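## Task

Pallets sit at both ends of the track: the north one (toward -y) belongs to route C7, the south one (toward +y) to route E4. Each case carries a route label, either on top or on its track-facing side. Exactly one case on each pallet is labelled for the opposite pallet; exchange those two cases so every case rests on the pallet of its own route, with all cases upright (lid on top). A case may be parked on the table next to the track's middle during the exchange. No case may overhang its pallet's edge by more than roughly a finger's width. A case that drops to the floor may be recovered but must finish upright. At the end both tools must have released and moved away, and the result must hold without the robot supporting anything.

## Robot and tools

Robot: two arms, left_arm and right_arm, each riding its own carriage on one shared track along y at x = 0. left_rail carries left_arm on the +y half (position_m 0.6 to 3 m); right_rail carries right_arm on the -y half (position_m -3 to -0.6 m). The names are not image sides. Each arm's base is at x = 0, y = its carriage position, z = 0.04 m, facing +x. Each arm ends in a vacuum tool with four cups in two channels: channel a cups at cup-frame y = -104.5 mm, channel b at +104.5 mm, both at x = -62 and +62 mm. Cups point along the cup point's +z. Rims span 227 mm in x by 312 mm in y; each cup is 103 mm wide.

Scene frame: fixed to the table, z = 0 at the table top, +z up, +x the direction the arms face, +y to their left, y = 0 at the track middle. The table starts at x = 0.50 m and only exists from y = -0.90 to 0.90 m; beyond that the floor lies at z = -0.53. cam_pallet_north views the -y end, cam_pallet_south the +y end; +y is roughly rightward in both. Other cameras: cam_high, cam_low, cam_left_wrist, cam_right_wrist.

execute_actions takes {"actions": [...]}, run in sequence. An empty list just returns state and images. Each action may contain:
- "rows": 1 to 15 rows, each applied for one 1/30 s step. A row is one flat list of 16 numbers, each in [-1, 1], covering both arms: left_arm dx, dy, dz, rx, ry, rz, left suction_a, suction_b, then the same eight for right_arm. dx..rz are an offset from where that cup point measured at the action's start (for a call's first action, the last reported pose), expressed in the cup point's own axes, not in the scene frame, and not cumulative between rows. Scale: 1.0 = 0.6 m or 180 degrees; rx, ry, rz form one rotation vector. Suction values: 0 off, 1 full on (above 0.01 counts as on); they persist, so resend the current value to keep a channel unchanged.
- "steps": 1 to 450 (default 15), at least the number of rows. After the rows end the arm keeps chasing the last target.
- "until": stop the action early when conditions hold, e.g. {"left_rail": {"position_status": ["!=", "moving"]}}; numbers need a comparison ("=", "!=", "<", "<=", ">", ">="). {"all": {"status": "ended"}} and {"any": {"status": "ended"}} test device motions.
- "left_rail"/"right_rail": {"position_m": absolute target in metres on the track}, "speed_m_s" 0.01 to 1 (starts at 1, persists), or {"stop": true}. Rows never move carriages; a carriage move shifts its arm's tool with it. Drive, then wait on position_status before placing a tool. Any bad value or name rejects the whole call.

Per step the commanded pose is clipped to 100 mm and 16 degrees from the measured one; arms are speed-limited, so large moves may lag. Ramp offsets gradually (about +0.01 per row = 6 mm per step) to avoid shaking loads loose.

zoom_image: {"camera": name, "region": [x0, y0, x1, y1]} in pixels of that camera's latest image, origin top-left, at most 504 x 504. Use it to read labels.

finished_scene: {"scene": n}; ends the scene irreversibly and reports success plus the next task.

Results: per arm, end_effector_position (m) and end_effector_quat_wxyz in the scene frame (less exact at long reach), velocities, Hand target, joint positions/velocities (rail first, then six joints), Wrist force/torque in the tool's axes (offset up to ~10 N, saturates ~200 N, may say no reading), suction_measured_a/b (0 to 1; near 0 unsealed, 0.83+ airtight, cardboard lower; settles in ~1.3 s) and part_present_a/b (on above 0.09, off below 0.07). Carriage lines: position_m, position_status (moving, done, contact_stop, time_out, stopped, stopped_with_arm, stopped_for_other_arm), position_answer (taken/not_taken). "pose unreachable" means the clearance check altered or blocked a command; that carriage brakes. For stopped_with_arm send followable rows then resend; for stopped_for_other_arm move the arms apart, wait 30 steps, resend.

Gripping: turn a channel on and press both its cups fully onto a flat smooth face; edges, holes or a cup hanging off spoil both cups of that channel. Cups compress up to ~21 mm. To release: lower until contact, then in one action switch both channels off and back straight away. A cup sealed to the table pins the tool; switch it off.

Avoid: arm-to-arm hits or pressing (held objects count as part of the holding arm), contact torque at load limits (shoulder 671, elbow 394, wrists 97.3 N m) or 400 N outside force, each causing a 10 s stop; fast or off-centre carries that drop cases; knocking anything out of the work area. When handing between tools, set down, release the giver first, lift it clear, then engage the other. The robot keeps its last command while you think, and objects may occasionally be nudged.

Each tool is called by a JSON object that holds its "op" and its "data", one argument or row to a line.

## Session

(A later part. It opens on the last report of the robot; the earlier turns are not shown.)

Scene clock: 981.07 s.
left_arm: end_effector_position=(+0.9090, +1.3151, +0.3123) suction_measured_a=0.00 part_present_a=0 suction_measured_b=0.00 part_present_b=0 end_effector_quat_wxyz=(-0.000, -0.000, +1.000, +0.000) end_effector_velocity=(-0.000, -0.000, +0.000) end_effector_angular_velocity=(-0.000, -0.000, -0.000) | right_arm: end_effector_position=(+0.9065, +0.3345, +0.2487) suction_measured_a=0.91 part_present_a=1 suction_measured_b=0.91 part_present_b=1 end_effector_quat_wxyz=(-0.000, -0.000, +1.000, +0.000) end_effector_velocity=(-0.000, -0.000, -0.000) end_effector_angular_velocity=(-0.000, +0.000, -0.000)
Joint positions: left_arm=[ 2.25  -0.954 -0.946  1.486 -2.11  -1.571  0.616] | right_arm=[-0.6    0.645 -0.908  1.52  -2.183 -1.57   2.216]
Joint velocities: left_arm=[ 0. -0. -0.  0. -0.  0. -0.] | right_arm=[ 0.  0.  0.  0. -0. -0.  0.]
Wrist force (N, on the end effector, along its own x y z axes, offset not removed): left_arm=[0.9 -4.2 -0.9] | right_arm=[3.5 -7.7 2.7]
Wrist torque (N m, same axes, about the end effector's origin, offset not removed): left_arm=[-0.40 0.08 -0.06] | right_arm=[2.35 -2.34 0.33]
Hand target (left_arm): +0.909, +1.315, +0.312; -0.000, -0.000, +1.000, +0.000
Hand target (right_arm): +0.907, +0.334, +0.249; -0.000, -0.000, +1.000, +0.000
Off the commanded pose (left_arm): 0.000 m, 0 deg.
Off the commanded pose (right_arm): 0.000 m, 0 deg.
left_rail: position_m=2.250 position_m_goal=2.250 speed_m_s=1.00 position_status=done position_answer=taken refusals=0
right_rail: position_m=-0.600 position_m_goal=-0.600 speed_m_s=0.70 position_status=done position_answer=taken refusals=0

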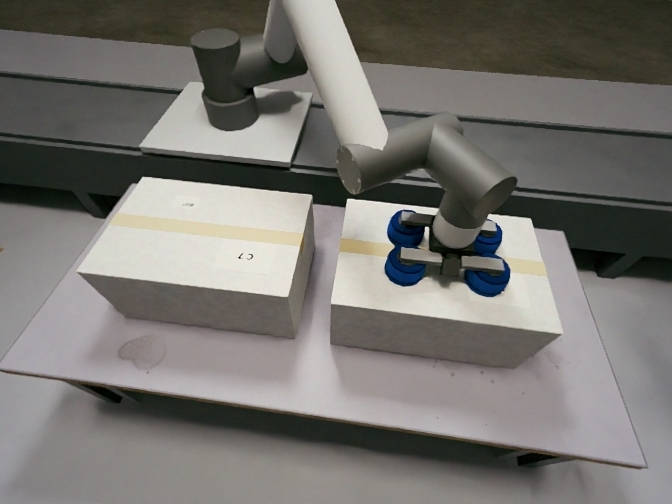

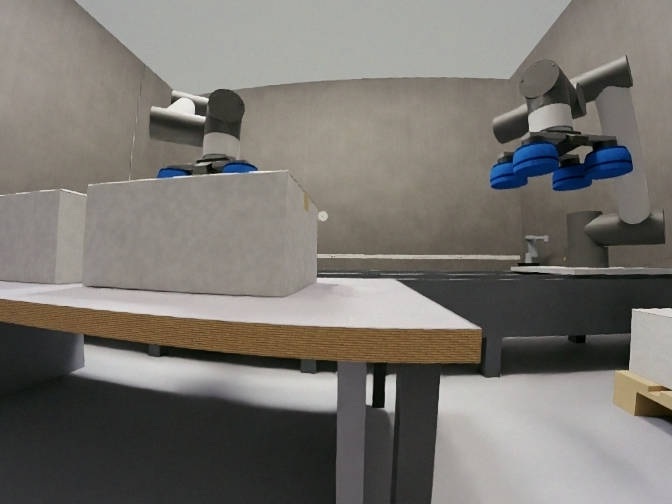

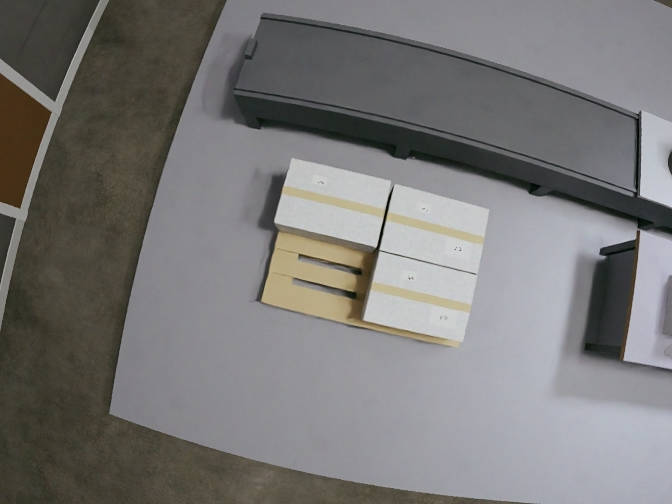

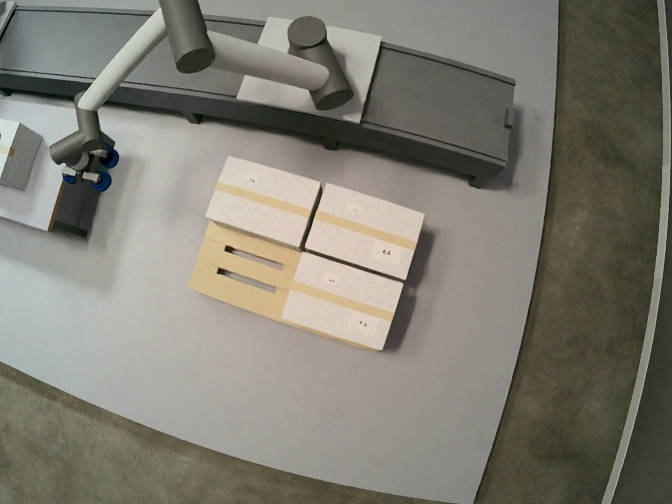

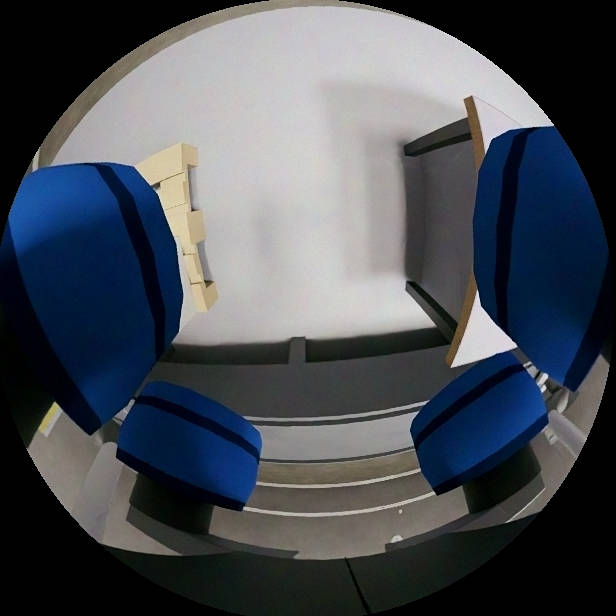

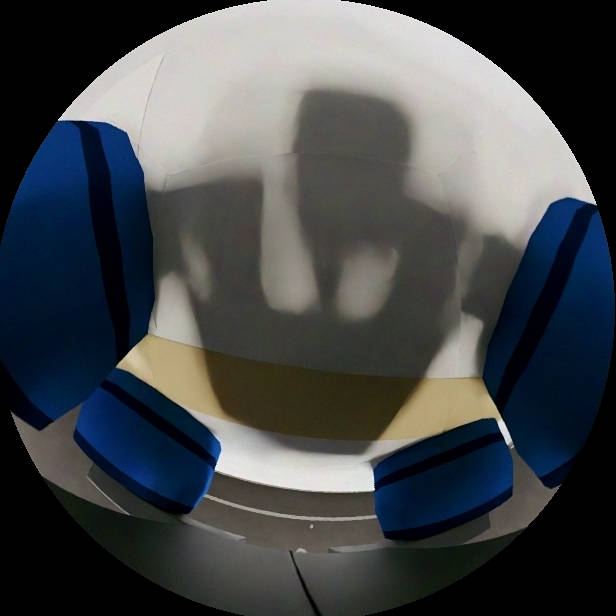

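{"op": "execute_actions", "data": {
  "actions": [
    {"rows":[
[0,0,0,0,0,0,0,0, 0,0,-0.0012,0,0,0,0,0],
[0,0,0,0,0,0,0,0, 0,0,-0.0046,0,0,0,0,0],
[0,0,0,0,0,0,0,0, 0,0,-0.0103,0,0,0,0,0],
[0,0,0,0,0,0,0,0, 0,0,-0.0178,0,0,0,0,0],
[0,0,0,0,0,0,0,0, 0,0,-0.0269,0,0,0,0,0],
[0,0,0,0,0,0,0,0, 0,0,-0.0371,0,0,0,0,0],
[0,0,0,0,0,0,0,0, 0,0,-0.0481,0,0,0,0,0],
[0,0,0,0,0,0,0,0, 0,0,-0.0594,0,0,0,0,0],
[0,0,0,0,0,0,0,0, 0,0,-0.0704,0,0,0,0,0],
[0,0,0,0,0,0,0,0, 0,0,-0.0806,0,0,0,0,0],
[0,0,0,0,0,0,0,0, 0,0,-0.0897,0,0,0,0,0],
[0,0,0,0,0,0,0,0, 0,0,-0.0972,0,0,0,0,0],
[0,0,0,0,0,0,0,0, 0,0,-0.1029,0,0,0,0,0],
[0,0,0,0,0,0,0,0, 0,0,-0.1063,0,0,0,0,0],
[0,0,0,0,0,0,0,0, 0,0,-0.1075,0,0,0,0,0]
],"steps":15}
  ]
}}

Scene clock: 1010.80 s.
left_arm: end_effector_position=(+0.9090, +1.3151, +0.3123) suction_measured_a=0.00 part_present_a=0 suction_measured_b=0.00 part_present_b=0 end_effector_quat_wxyz=(-0.000, -0.000, +1.000, +0.000) end_effector_velocity=(-0.000, -0.000, +0.000) end_effector_angular_velocity=(-0.000, -0.000, -0.000) | right_arm: end_effector_position=(+0.9064, +0.3344, +0.3006) suction_measured_a=0.00 part_present_a=0 suction_measured_b=0.00 part_present_b=0 end_effector_quat_wxyz=(-0.000, -0.000, +1.000, +0.000) end_effector_velocity=(+0.002, +0.001, +0.128) end_effector_angular_velocity=(+0.003, -0.004, -0.000)
Joint positions: left_arm=[ 2.25  -0.954 -0.946  1.486 -2.11  -1.571  0.616] | right_arm=[-0.6    0.645 -0.941  1.496 -2.125 -1.57   2.216]
Joint velocities: left_arm=[ 0. -0. -0.  0. -0.  0.  0.] | right_arm=[ 0.    -0.    -0.078 -0.065  0.137  0.     0.   ]
Wrist force (N, on the end effector, along its own x y z axes, offset not removed): left_arm=[-1.0 -2.4 -5.8] | right_arm=[3.5 -3.5 -8.7]
Wrist torque (N m, same axes, about the end effector's origin, offset not removed): left_arm=[-0.22 0.23 -0.14] | right_arm=[-0.20 -0.47 0.48]
Hand target (left_arm): +0.909, +1.315, +0.312; -0.000, -0.000, +1.000, +0.000
Hand target (right_arm): +0.907, +0.334, +0.313; -0.000, -0.000, +1.000, +0.000
Off the commanded pose (left_arm): 0.000 m, 0 deg.
Off the commanded pose (right_arm): 0.013 m, 0 deg.
left_rail: position_m=2.250 position_m_goal=2.250 speed_m_s=1.00 position_status=done position_answer=taken refusals=0
right_rail: position_m=-0.600 position_m_goal=-0.600 speed_m_s=0.70 position_status=done position_answer=taken refusals=0

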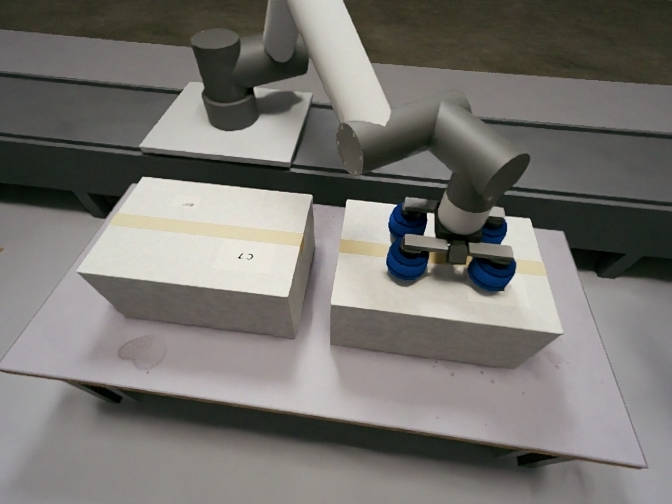

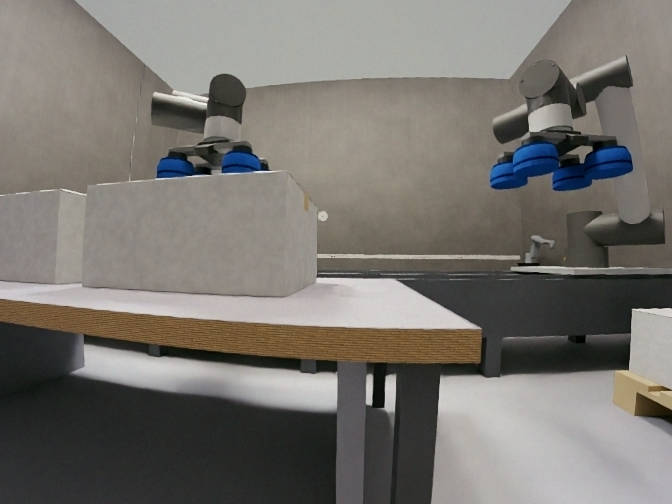

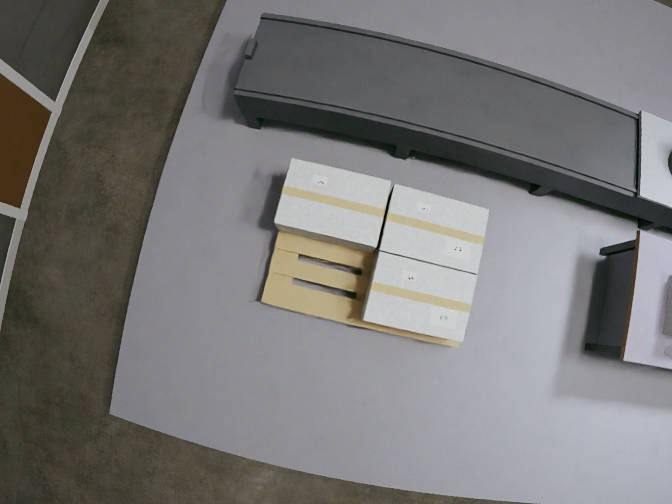

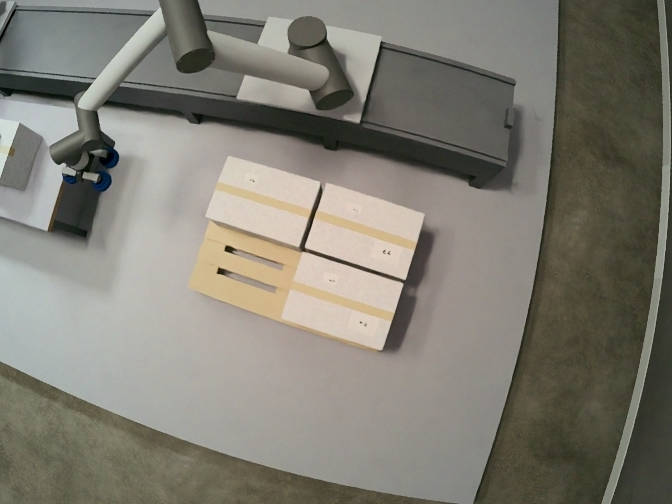

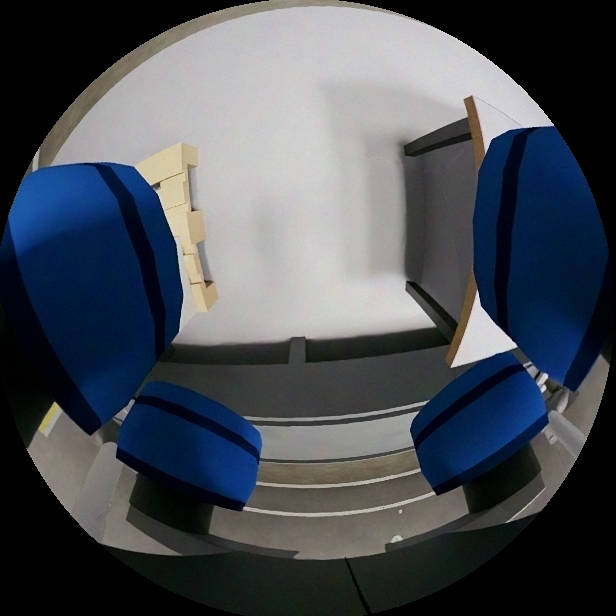

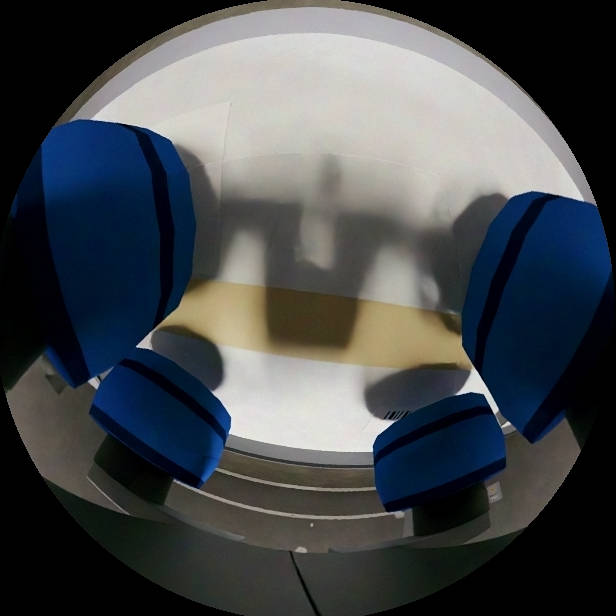

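{"op": "execute_actions", "data": {
  "actions": [
    {"right_rail":{"position_m":-1.2696},"steps":1}
  ]
}}

{"op": "zoom_image", "data": {
  "camera": "cam_high",
  "region": [320, 185, 575, 375]
}}

{"op": "zoom_image", "data": {
  "camera": "cam_right_wrist",
  "region": [100, 0, 560, 480]
}}

Scene clock: 1021.63 s.
left_arm: end_effector_position=(+0.9090, +1.3151, +0.3123) suction_measured_a=0.00 part_present_a=0 suction_measured_b=0.00 part_present_b=0 end_effector_quat_wxyz=(-0.000, -0.000, +1.000, +0.000) end_effector_velocity=(-0.000, +0.000, -0.000) end_effector_angular_velocity=(+0.000, +0.000, -0.000) | right_arm: end_effector_position=(+0.9065, +0.3346, +0.3132) suction_measured_a=0.00 part_present_a=0 suction_measured_b=0.00 part_present_b=0 end_effector_quat_wxyz=(-0.000, -0.000, +1.000, +0.000) end_effector_velocity=(+0.000, -0.000, +0.000) end_effector_angular_velocity=(+0.000, -0.000, +0.000)
Joint positions: left_arm=[ 2.25  -0.954 -0.946  1.486 -2.11  -1.571  0.616] | right_arm=[-0.6    0.645 -0.949  1.49  -2.112 -1.57   2.216]
Joint velocities: left_arm=[ 0.  0.  0.  0. -0. -0.  0.] | right_arm=[-0.  0. -0. -0. -0. -0.  0.]
Wrist force (N, on the end effector, along its own x y z axes, offset not removed): left_arm=[1.8 1.1 -8.0] | right_arm=[0.1 -3.7 0.5]
Wrist torque (N m, same axes, about the end effector's origin, offset not removed): left_arm=[0.32 0.03 -0.21] | right_arm=[-0.18 0.22 0.52]
Hand target (left_arm): +0.909, +1.315, +0.312; -0.000, -0.000, +1.000, +0.000
Hand target (right_arm): +0.907, +0.332, +0.313; -0.000, -0.000, +1.000, +0.000
Off the commanded pose (left_arm): 0.000 m, 0 deg.
Off the commanded pose (right_arm): 0.000 m, 0 deg.
left_rail: position_m=2.250 position_m_goal=2.250 speed_m_s=1.00 position_status=done position_answer=taken refusals=0
right_rail: position_m=-0.600 position_m_goal=-1.270 speed_m_s=0.70 position_status=moving position_answer=taken refusals=0

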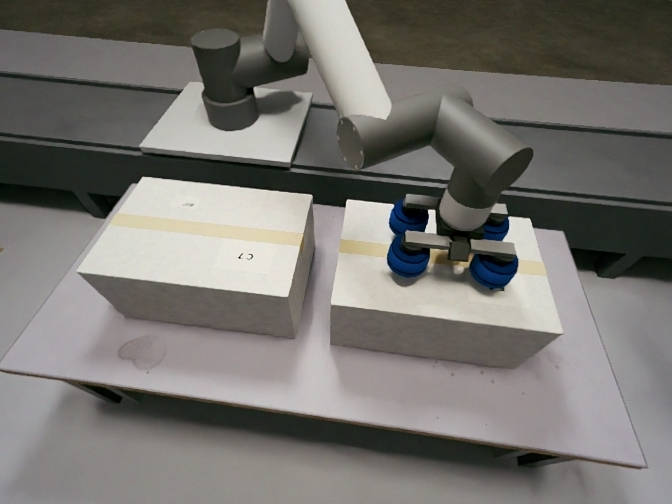

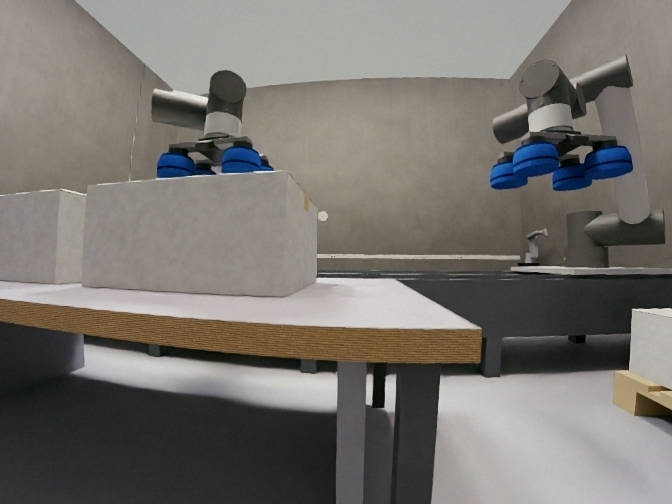

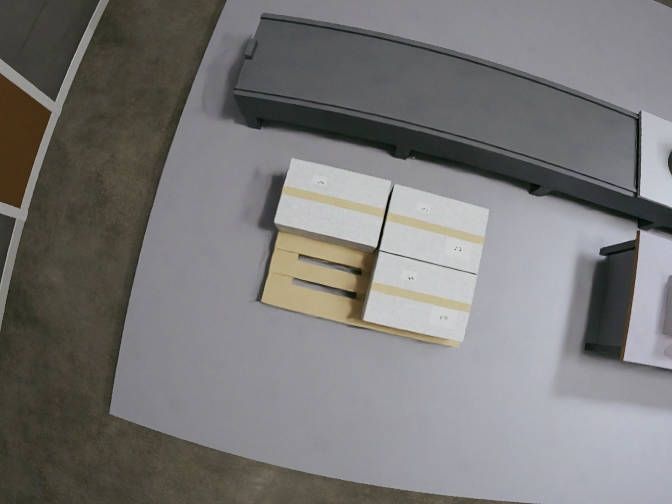

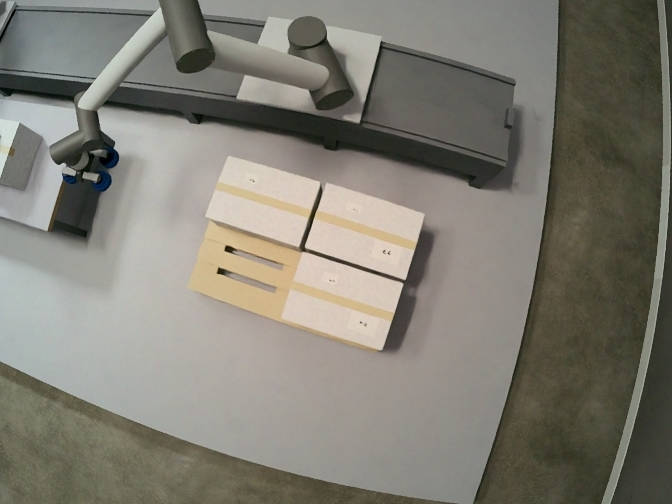

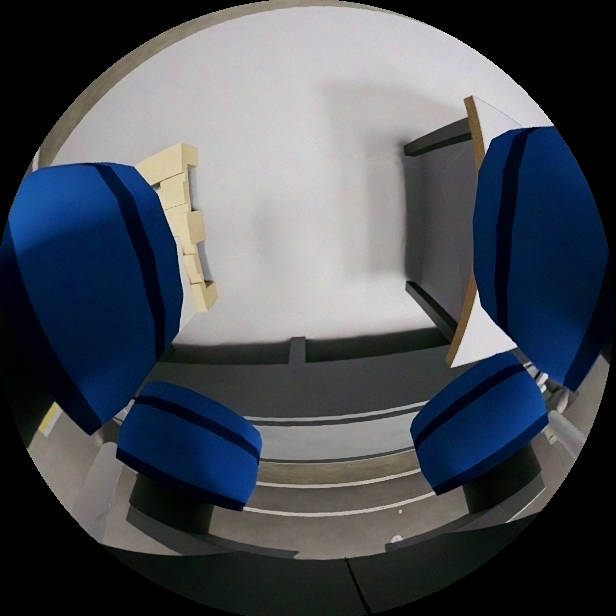

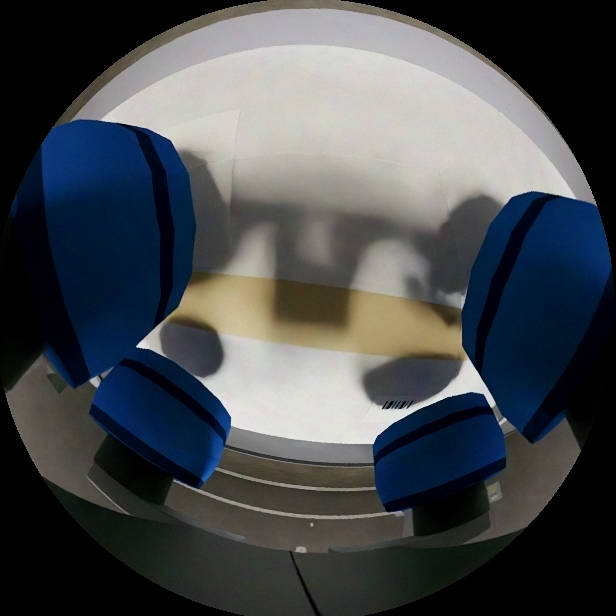

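Region (320, 185, 575, 375) of cam_high's 672x504 image, scaled by 1.976, with more detail than that image has; it fills the top 376 rows of this view, and the rest is white.

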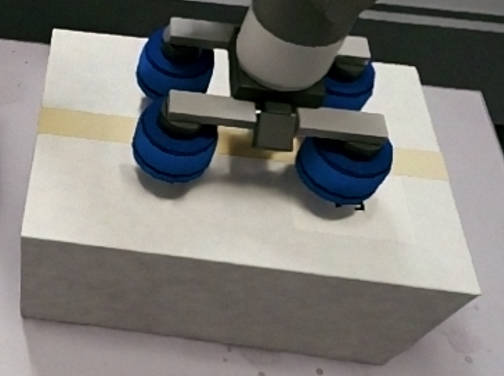

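Region (100, 0, 560, 480) of cam_right_wrist's 616x616 image, scaled by 1.050, with more detail than that image has; it fills the left 483 columns of this view, and the rest is white.

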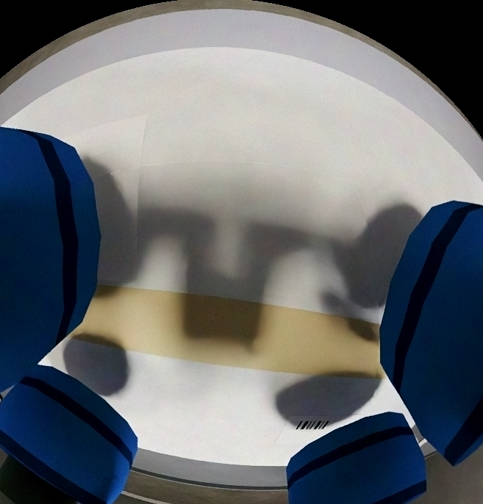

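{"op": "execute_actions", "data": {
  "actions": []
}}

{"op": "zoom_image", "data": {
  "camera": "cam_right_wrist",
  "region": [100, 0, 560, 480]
}}

{"op": "zoom_image", "data": {
  "camera": "cam_high",
  "region": [70, 165, 325, 345]
}}

Scene clock: 1035.87 s.
left_arm: end_effector_position=(+0.9090, +1.3151, +0.3123) suction_measured_a=0.00 part_present_a=0 suction_measured_b=0.00 part_present_b=0 end_effector_quat_wxyz=(-0.000, -0.000, +1.000, +0.000) end_effector_velocity=(+0.000, +0.000, -0.000) end_effector_angular_velocity=(+0.000, +0.000, -0.000) | right_arm: end_effector_position=(+0.9066, -0.3351, +0.3133) suction_measured_a=0.00 part_present_a=0 suction_measured_b=0.00 part_present_b=0 end_effector_quat_wxyz=(-0.000, -0.000, +1.000, +0.000) end_effector_velocity=(-0.000, -0.000, -0.000) end_effector_angular_velocity=(-0.000, +0.000, +0.000)
Joint positions: left_arm=[ 2.25  -0.954 -0.946  1.486 -2.11  -1.571  0.616] | right_arm=[-1.27   0.645 -0.949  1.489 -2.112 -1.57   2.216]
Joint velocities: left_arm=[ 0.  0.  0. -0.  0. -0.  0.] | right_arm=[ 0.  0.  0.  0.  0.  0. -0.]
Wrist force (N, on the end effector, along its own x y z axes, offset not removed): left_arm=[-0.9 -2.4 -4.4] | right_arm=[2.9 -6.0 -4.1]
Wrist torque (N m, same axes, about the end effector's origin, offset not removed): left_arm=[-0.13 0.13 -0.10] | right_arm=[-0.50 -0.21 0.55]
Hand target (left_arm): +0.909, +1.315, +0.312; -0.000, -0.000, +1.000, +0.000
Hand target (right_arm): +0.907, -0.335, +0.313; -0.000, -0.000, +1.000, +0.000
Off the commanded pose (left_arm): 0.000 m, 0 deg.
Off the commanded pose (right_arm): 0.000 m, 0 deg.
left_rail: position_m=2.250 position_m_goal=2.250 speed_m_s=1.00 position_status=done position_answer=taken refusals=0
right_rail: position_m=-1.270 position_m_goal=-1.270 speed_m_s=0.70 position_status=done position_answer=taken refusals=0

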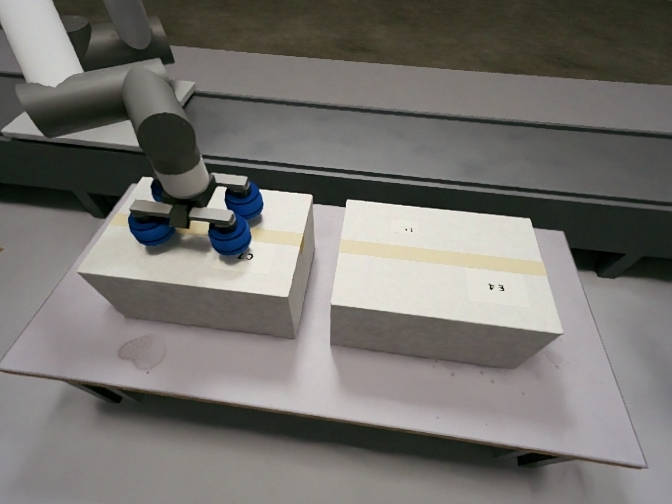

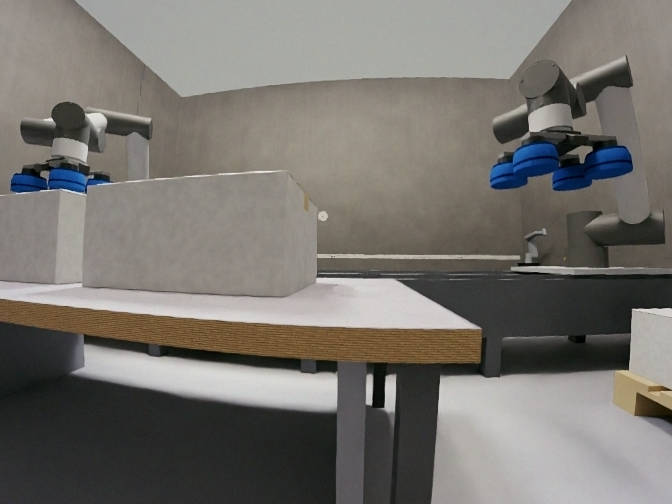

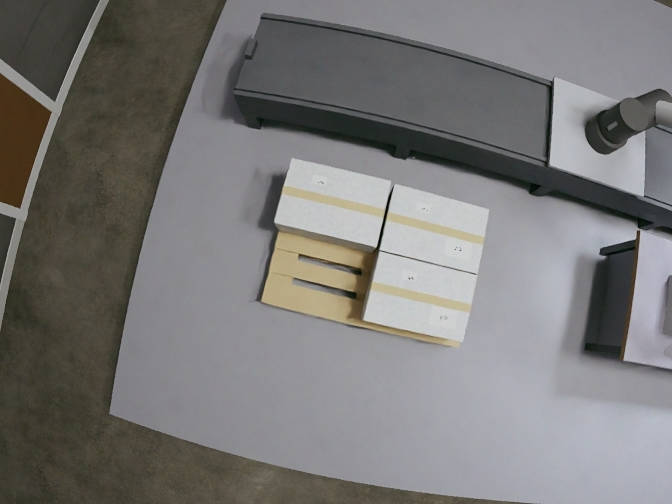

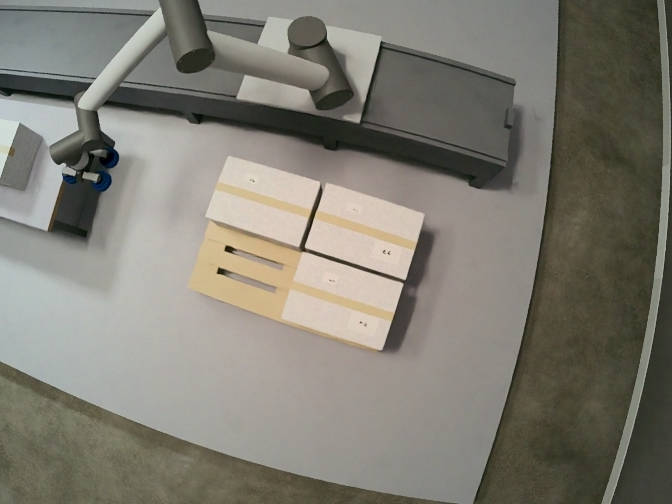

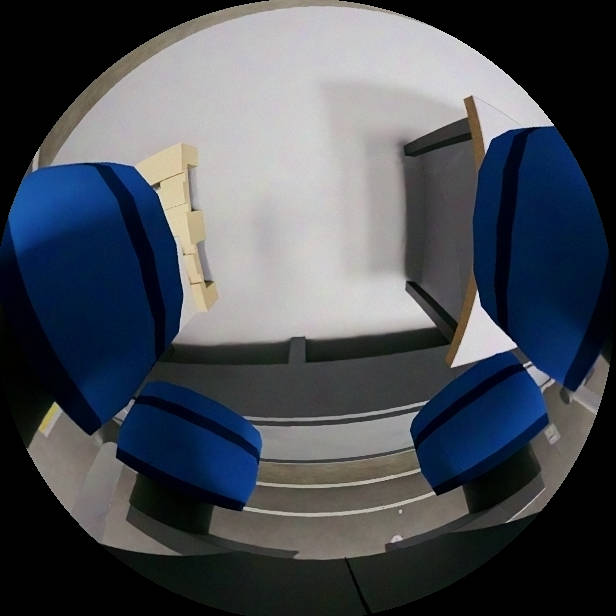

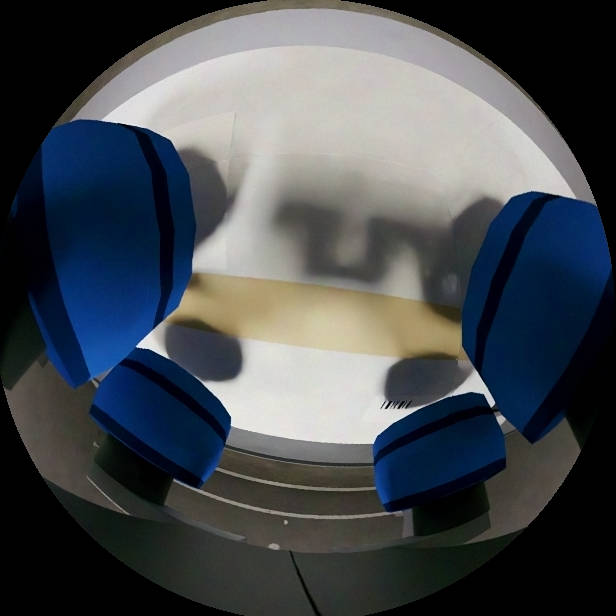

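Region (100, 0, 560, 480) of cam_right_wrist's 616x616 image, scaled by 1.050, with more detail than that image has; it fills the left 483 columns of this view, and the rest is white.

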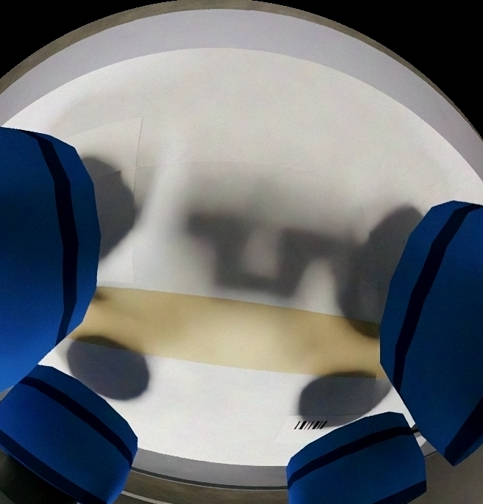

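Region (70, 165, 325, 345) of cam_high's 672x504 image, scaled by 1.976, with more detail than that image has; it fills the top 356 rows of this view, and the rest is white.

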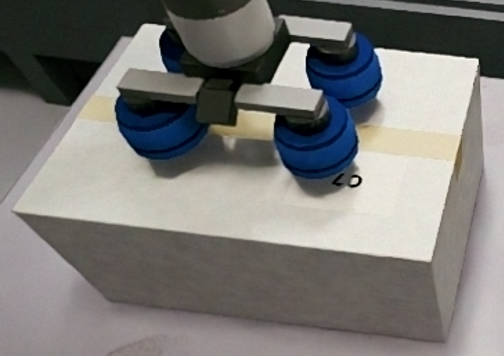

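{"op": "execute_actions", "data": {
  "actions": [
    {"left_rail":{"position_m":1.2664,"speed_m_s":0.5},"steps":1}
  ]
}}

Scene clock: 1053.37 s.
left_arm: end_effector_position=(+0.9090, +1.3151, +0.3123) suction_measured_a=0.00 part_present_a=0 suction_measured_b=0.00 part_present_b=0 end_effector_quat_wxyz=(-0.000, -0.000, +1.000, +0.000) end_effector_velocity=(+0.000, -0.000, -0.000) end_effector_angular_velocity=(+0.000, +0.000, +0.000) | right_arm: end_effector_position=(+0.9066, -0.3351, +0.3133) suction_measured_a=0.00 part_present_a=0 suction_measured_b=0.00 part_present_b=0 end_effector_quat_wxyz=(-0.000, -0.000, +1.000, +0.000) end_effector_velocity=(+0.000, -0.000, -0.000) end_effector_angular_velocity=(-0.000, +0.000, -0.000)
Joint positions: left_arm=[ 2.25  -0.954 -0.946  1.486 -2.11  -1.571  0.616] | right_arm=[-1.27   0.645 -0.949  1.489 -2.112 -1.57   2.216]
Joint velocities: left_arm=[-0.  0.  0. -0.  0. -0. -0.] | right_arm=[ 0. -0.  0.  0. -0.  0. -0.]
Wrist force (N, on the end effector, along its own x y z axes, offset not removed): left_arm=[2.5 -1.3 -2.7] | right_arm=[1.9 -6.8 -6.1]
Wrist torque (N m, same axes, about the end effector's origin, offset not removed): left_arm=[-0.06 -0.11 0.00] | right_arm=[-0.77 -0.18 0.42]
Hand target (left_arm): +0.909, +1.313, +0.312; -0.000, -0.000, +1.000, +0.000
Hand target (right_arm): +0.907, -0.335, +0.313; -0.000, -0.000, +1.000, +0.000
Off the commanded pose (left_arm): 0.000 m, 0 deg.
Off the commanded pose (right_arm): 0.000 m, 0 deg.
left_rail: position_m=2.250 position_m_goal=1.266 speed_m_s=0.50 position_status=moving position_answer=taken refusals=0
right_rail: position_m=-1.270 position_m_goal=-1.270 speed_m_s=0.70 position_status=done position_answer=taken refusals=0

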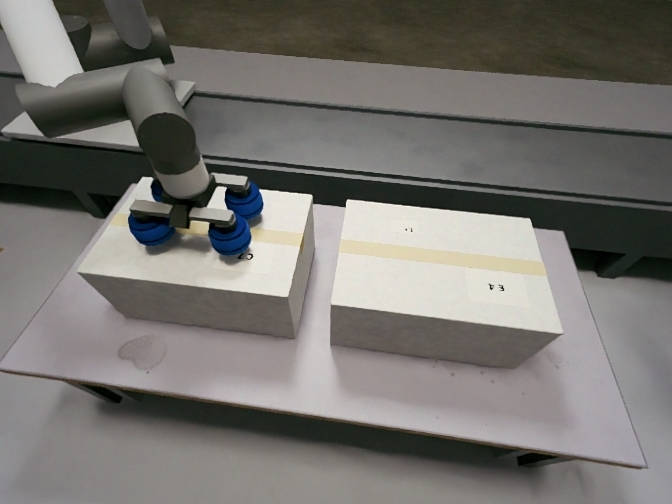

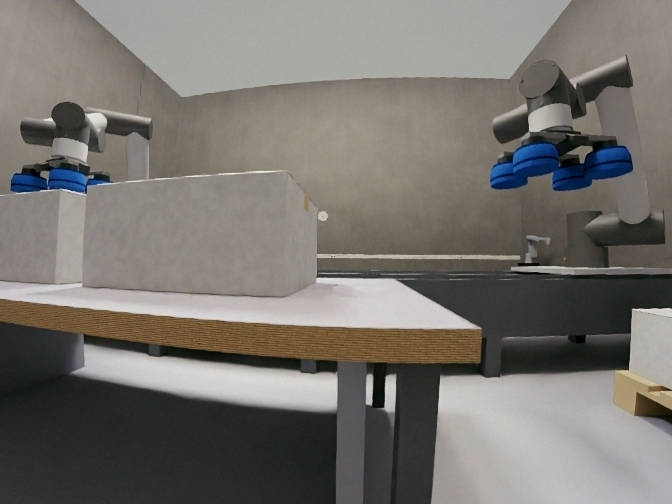

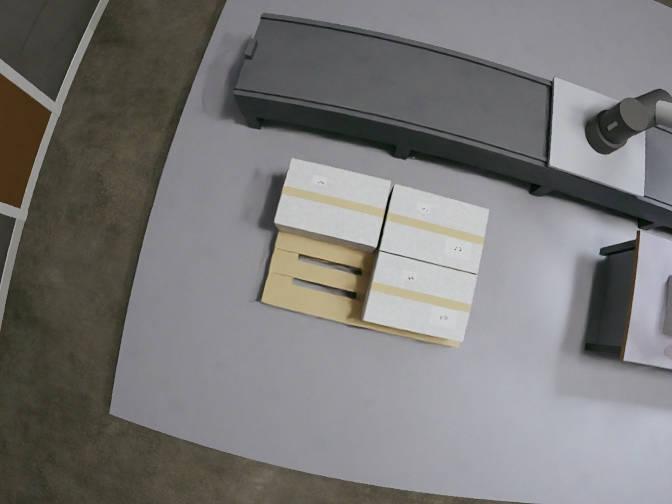

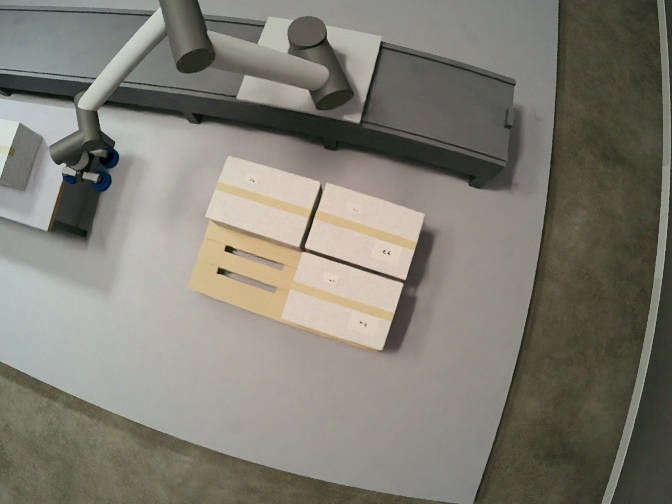

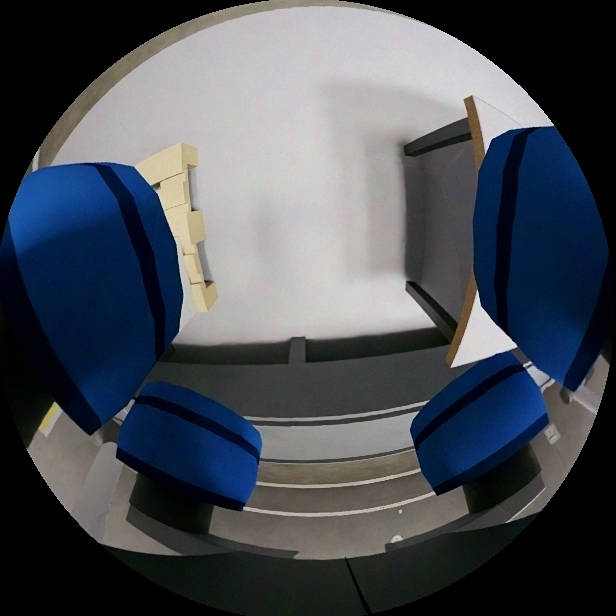

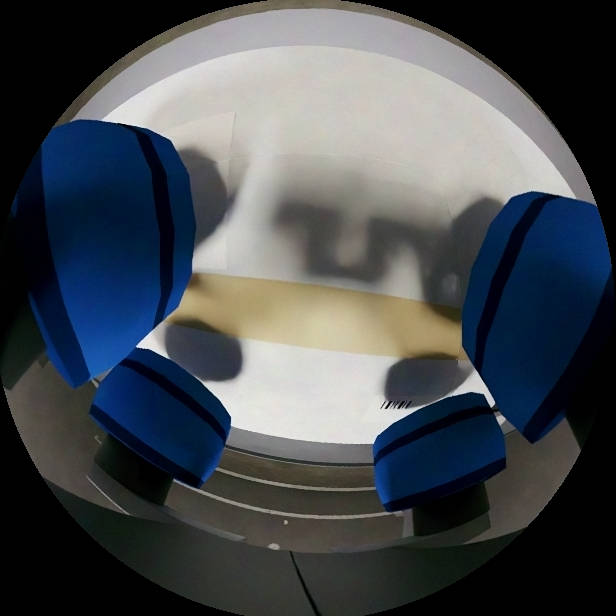

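{"op": "execute_actions", "data": {
  "actions": []
}}

{"op": "zoom_image", "data": {
  "camera": "cam_high",
  "region": [70, 255, 574, 345]
}}

Scene clock: 1061.53 s.
left_arm: end_effector_position=(+0.9090, +0.3313, +0.3123) suction_measured_a=0.00 part_present_a=0 suction_measured_b=0.00 part_present_b=0 end_effector_quat_wxyz=(-0.000, -0.000, +1.000, +0.000) end_effector_velocity=(-0.000, -0.000, -0.000) end_effector_angular_velocity=(+0.000, -0.000, +0.000) | right_arm: end_effector_position=(+0.9066, -0.3351, +0.3133) suction_measured_a=0.00 part_present_a=0 suction_measured_b=0.00 part_present_b=0 end_effector_quat_wxyz=(-0.000, -0.000, +1.000, +0.000) end_effector_velocity=(+0.000, -0.000, -0.000) end_effector_angular_velocity=(-0.000, +0.000, +0.000)
Joint positions: left_arm=[ 1.266 -0.954 -0.946  1.486 -2.11  -1.571  0.616] | right_arm=[-1.27   0.645 -0.949  1.489 -2.112 -1.57   2.216]
Joint velocities: left_arm=[ 0. -0.  0. -0.  0.  0. -0.] | right_arm=[ 0. -0.  0. -0. -0.  0. -0.]
Wrist force (N, on the end effector, along its own x y z axes, offset not removed): left_arm=[0.6 -8.2 -0.2] | right_arm=[1.8 -6.5 -2.6]
Wrist torque (N m, same axes, about the end effector's origin, offset not removed): left_arm=[-0.84 0.15 -0.05] | right_arm=[-0.68 -0.09 0.54]
Hand target (left_arm): +0.909, +0.331, +0.312; -0.000, -0.000, +1.000, +0.000
Hand target (right_arm): +0.907, -0.335, +0.313; -0.000, -0.000, +1.000, +0.000
Off the commanded pose (left_arm): 0.000 m, 0 deg.
Off the commanded pose (right_arm): 0.000 m, 0 deg.
left_rail: position_m=1.266 position_m_goal=1.266 speed_m_s=0.50 position_status=done position_answer=taken refusals=0
right_rail: position_m=-1.270 position_m_goal=-1.270 speed_m_s=0.70 position_status=done position_answer=taken refusals=0

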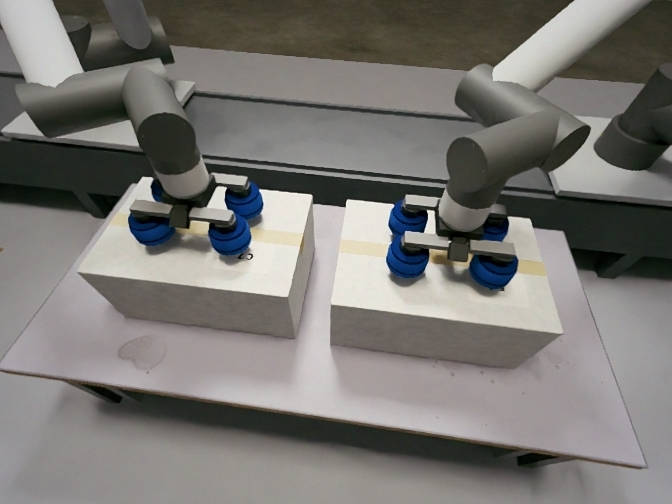

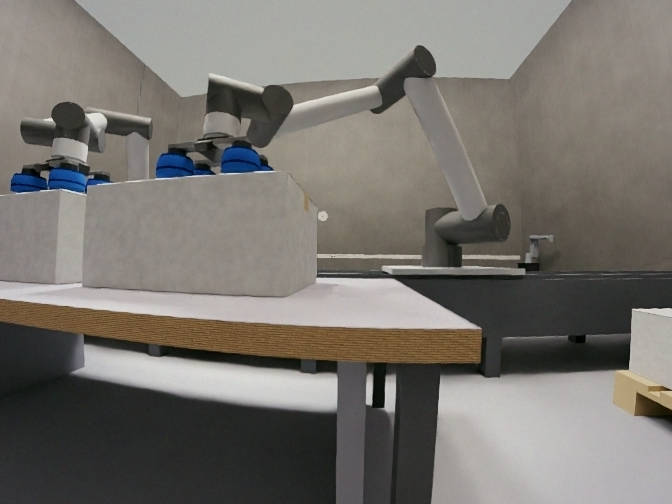

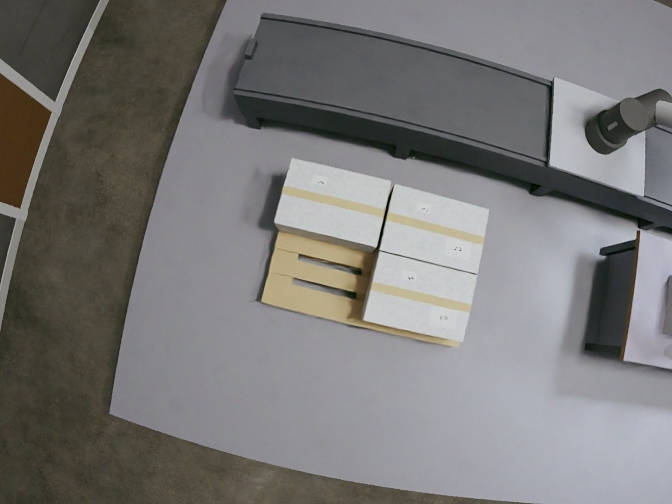

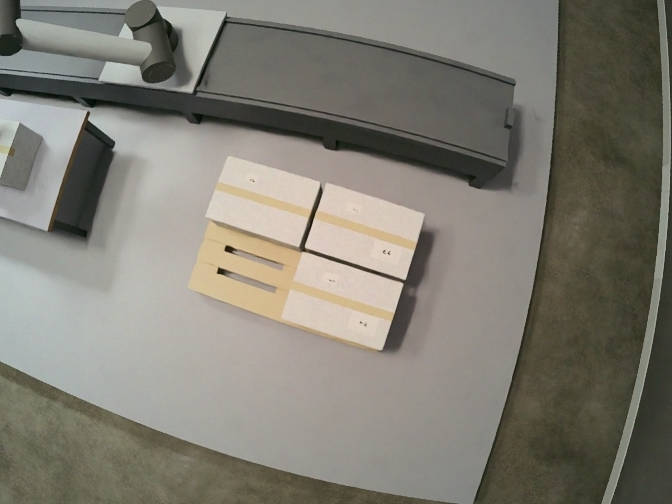

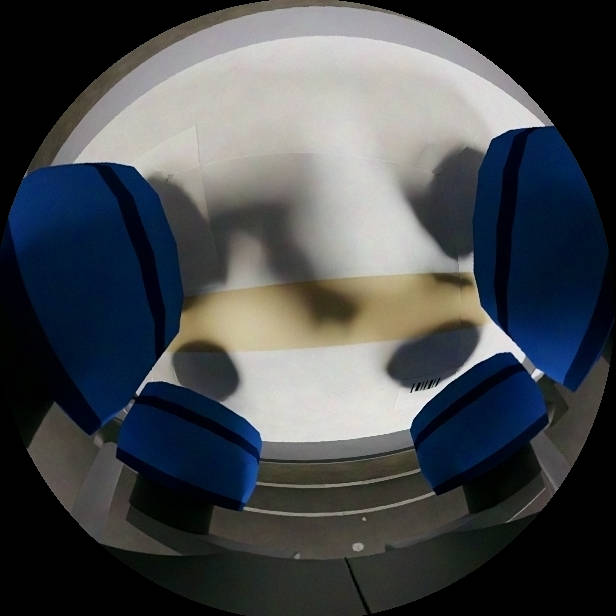

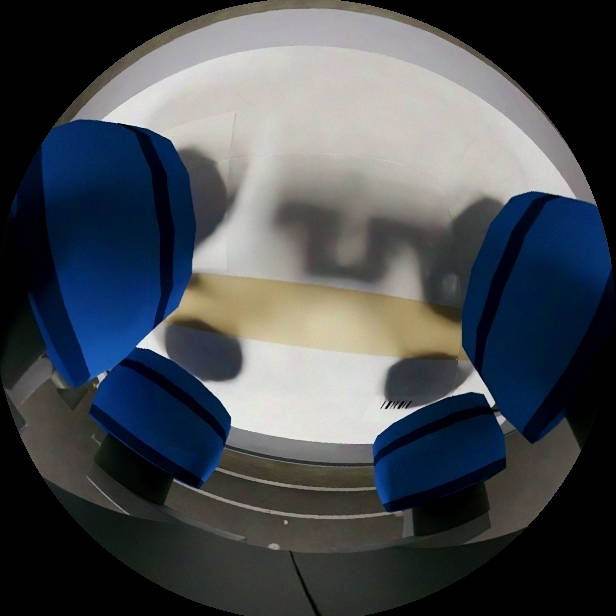

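Region (70, 255, 574, 345) of cam_high's 672x504 image, scaled by 1.000; it fills the top 90 rows of this view, and the rest is white.

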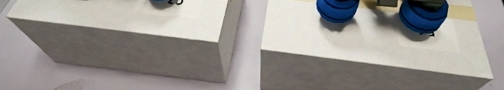

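{"op": "zoom_image", "data": {
  "camera": "cam_high",
  "region": [260, 280, 360, 320]
}}

{"op": "zoom_image", "data": {
  "camera": "cam_high",
  "region": [60, 250, 160, 290]
}}

{"op": "zoom_image", "data": {
  "camera": "cam_high",
  "region": [480, 310, 580, 350]
}}

Region (260, 280, 360, 320) of cam_high's 672x504 image, scaled by 5.040, with more detail than that image has; it fills the top 202 rows of this view, and the rest is white.

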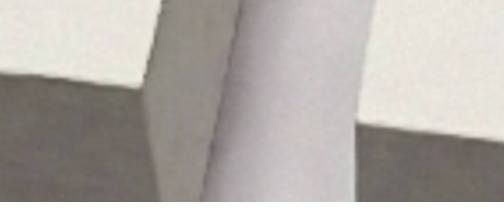

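Region (60, 250, 160, 290) of cam_high's 672x504 image, scaled by 5.040, with more detail than that image has; it fills the top 202 rows of this view, and the rest is white.

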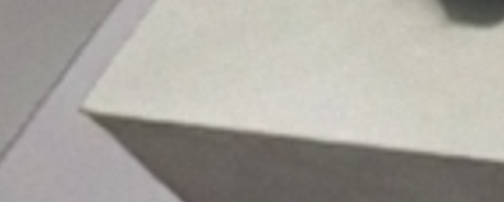

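Region (480, 310, 580, 350) of cam_high's 672x504 image, scaled by 5.040, with more detail than that image has; it fills the top 202 rows of this view, and the rest is white.

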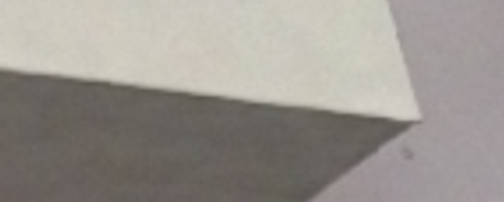

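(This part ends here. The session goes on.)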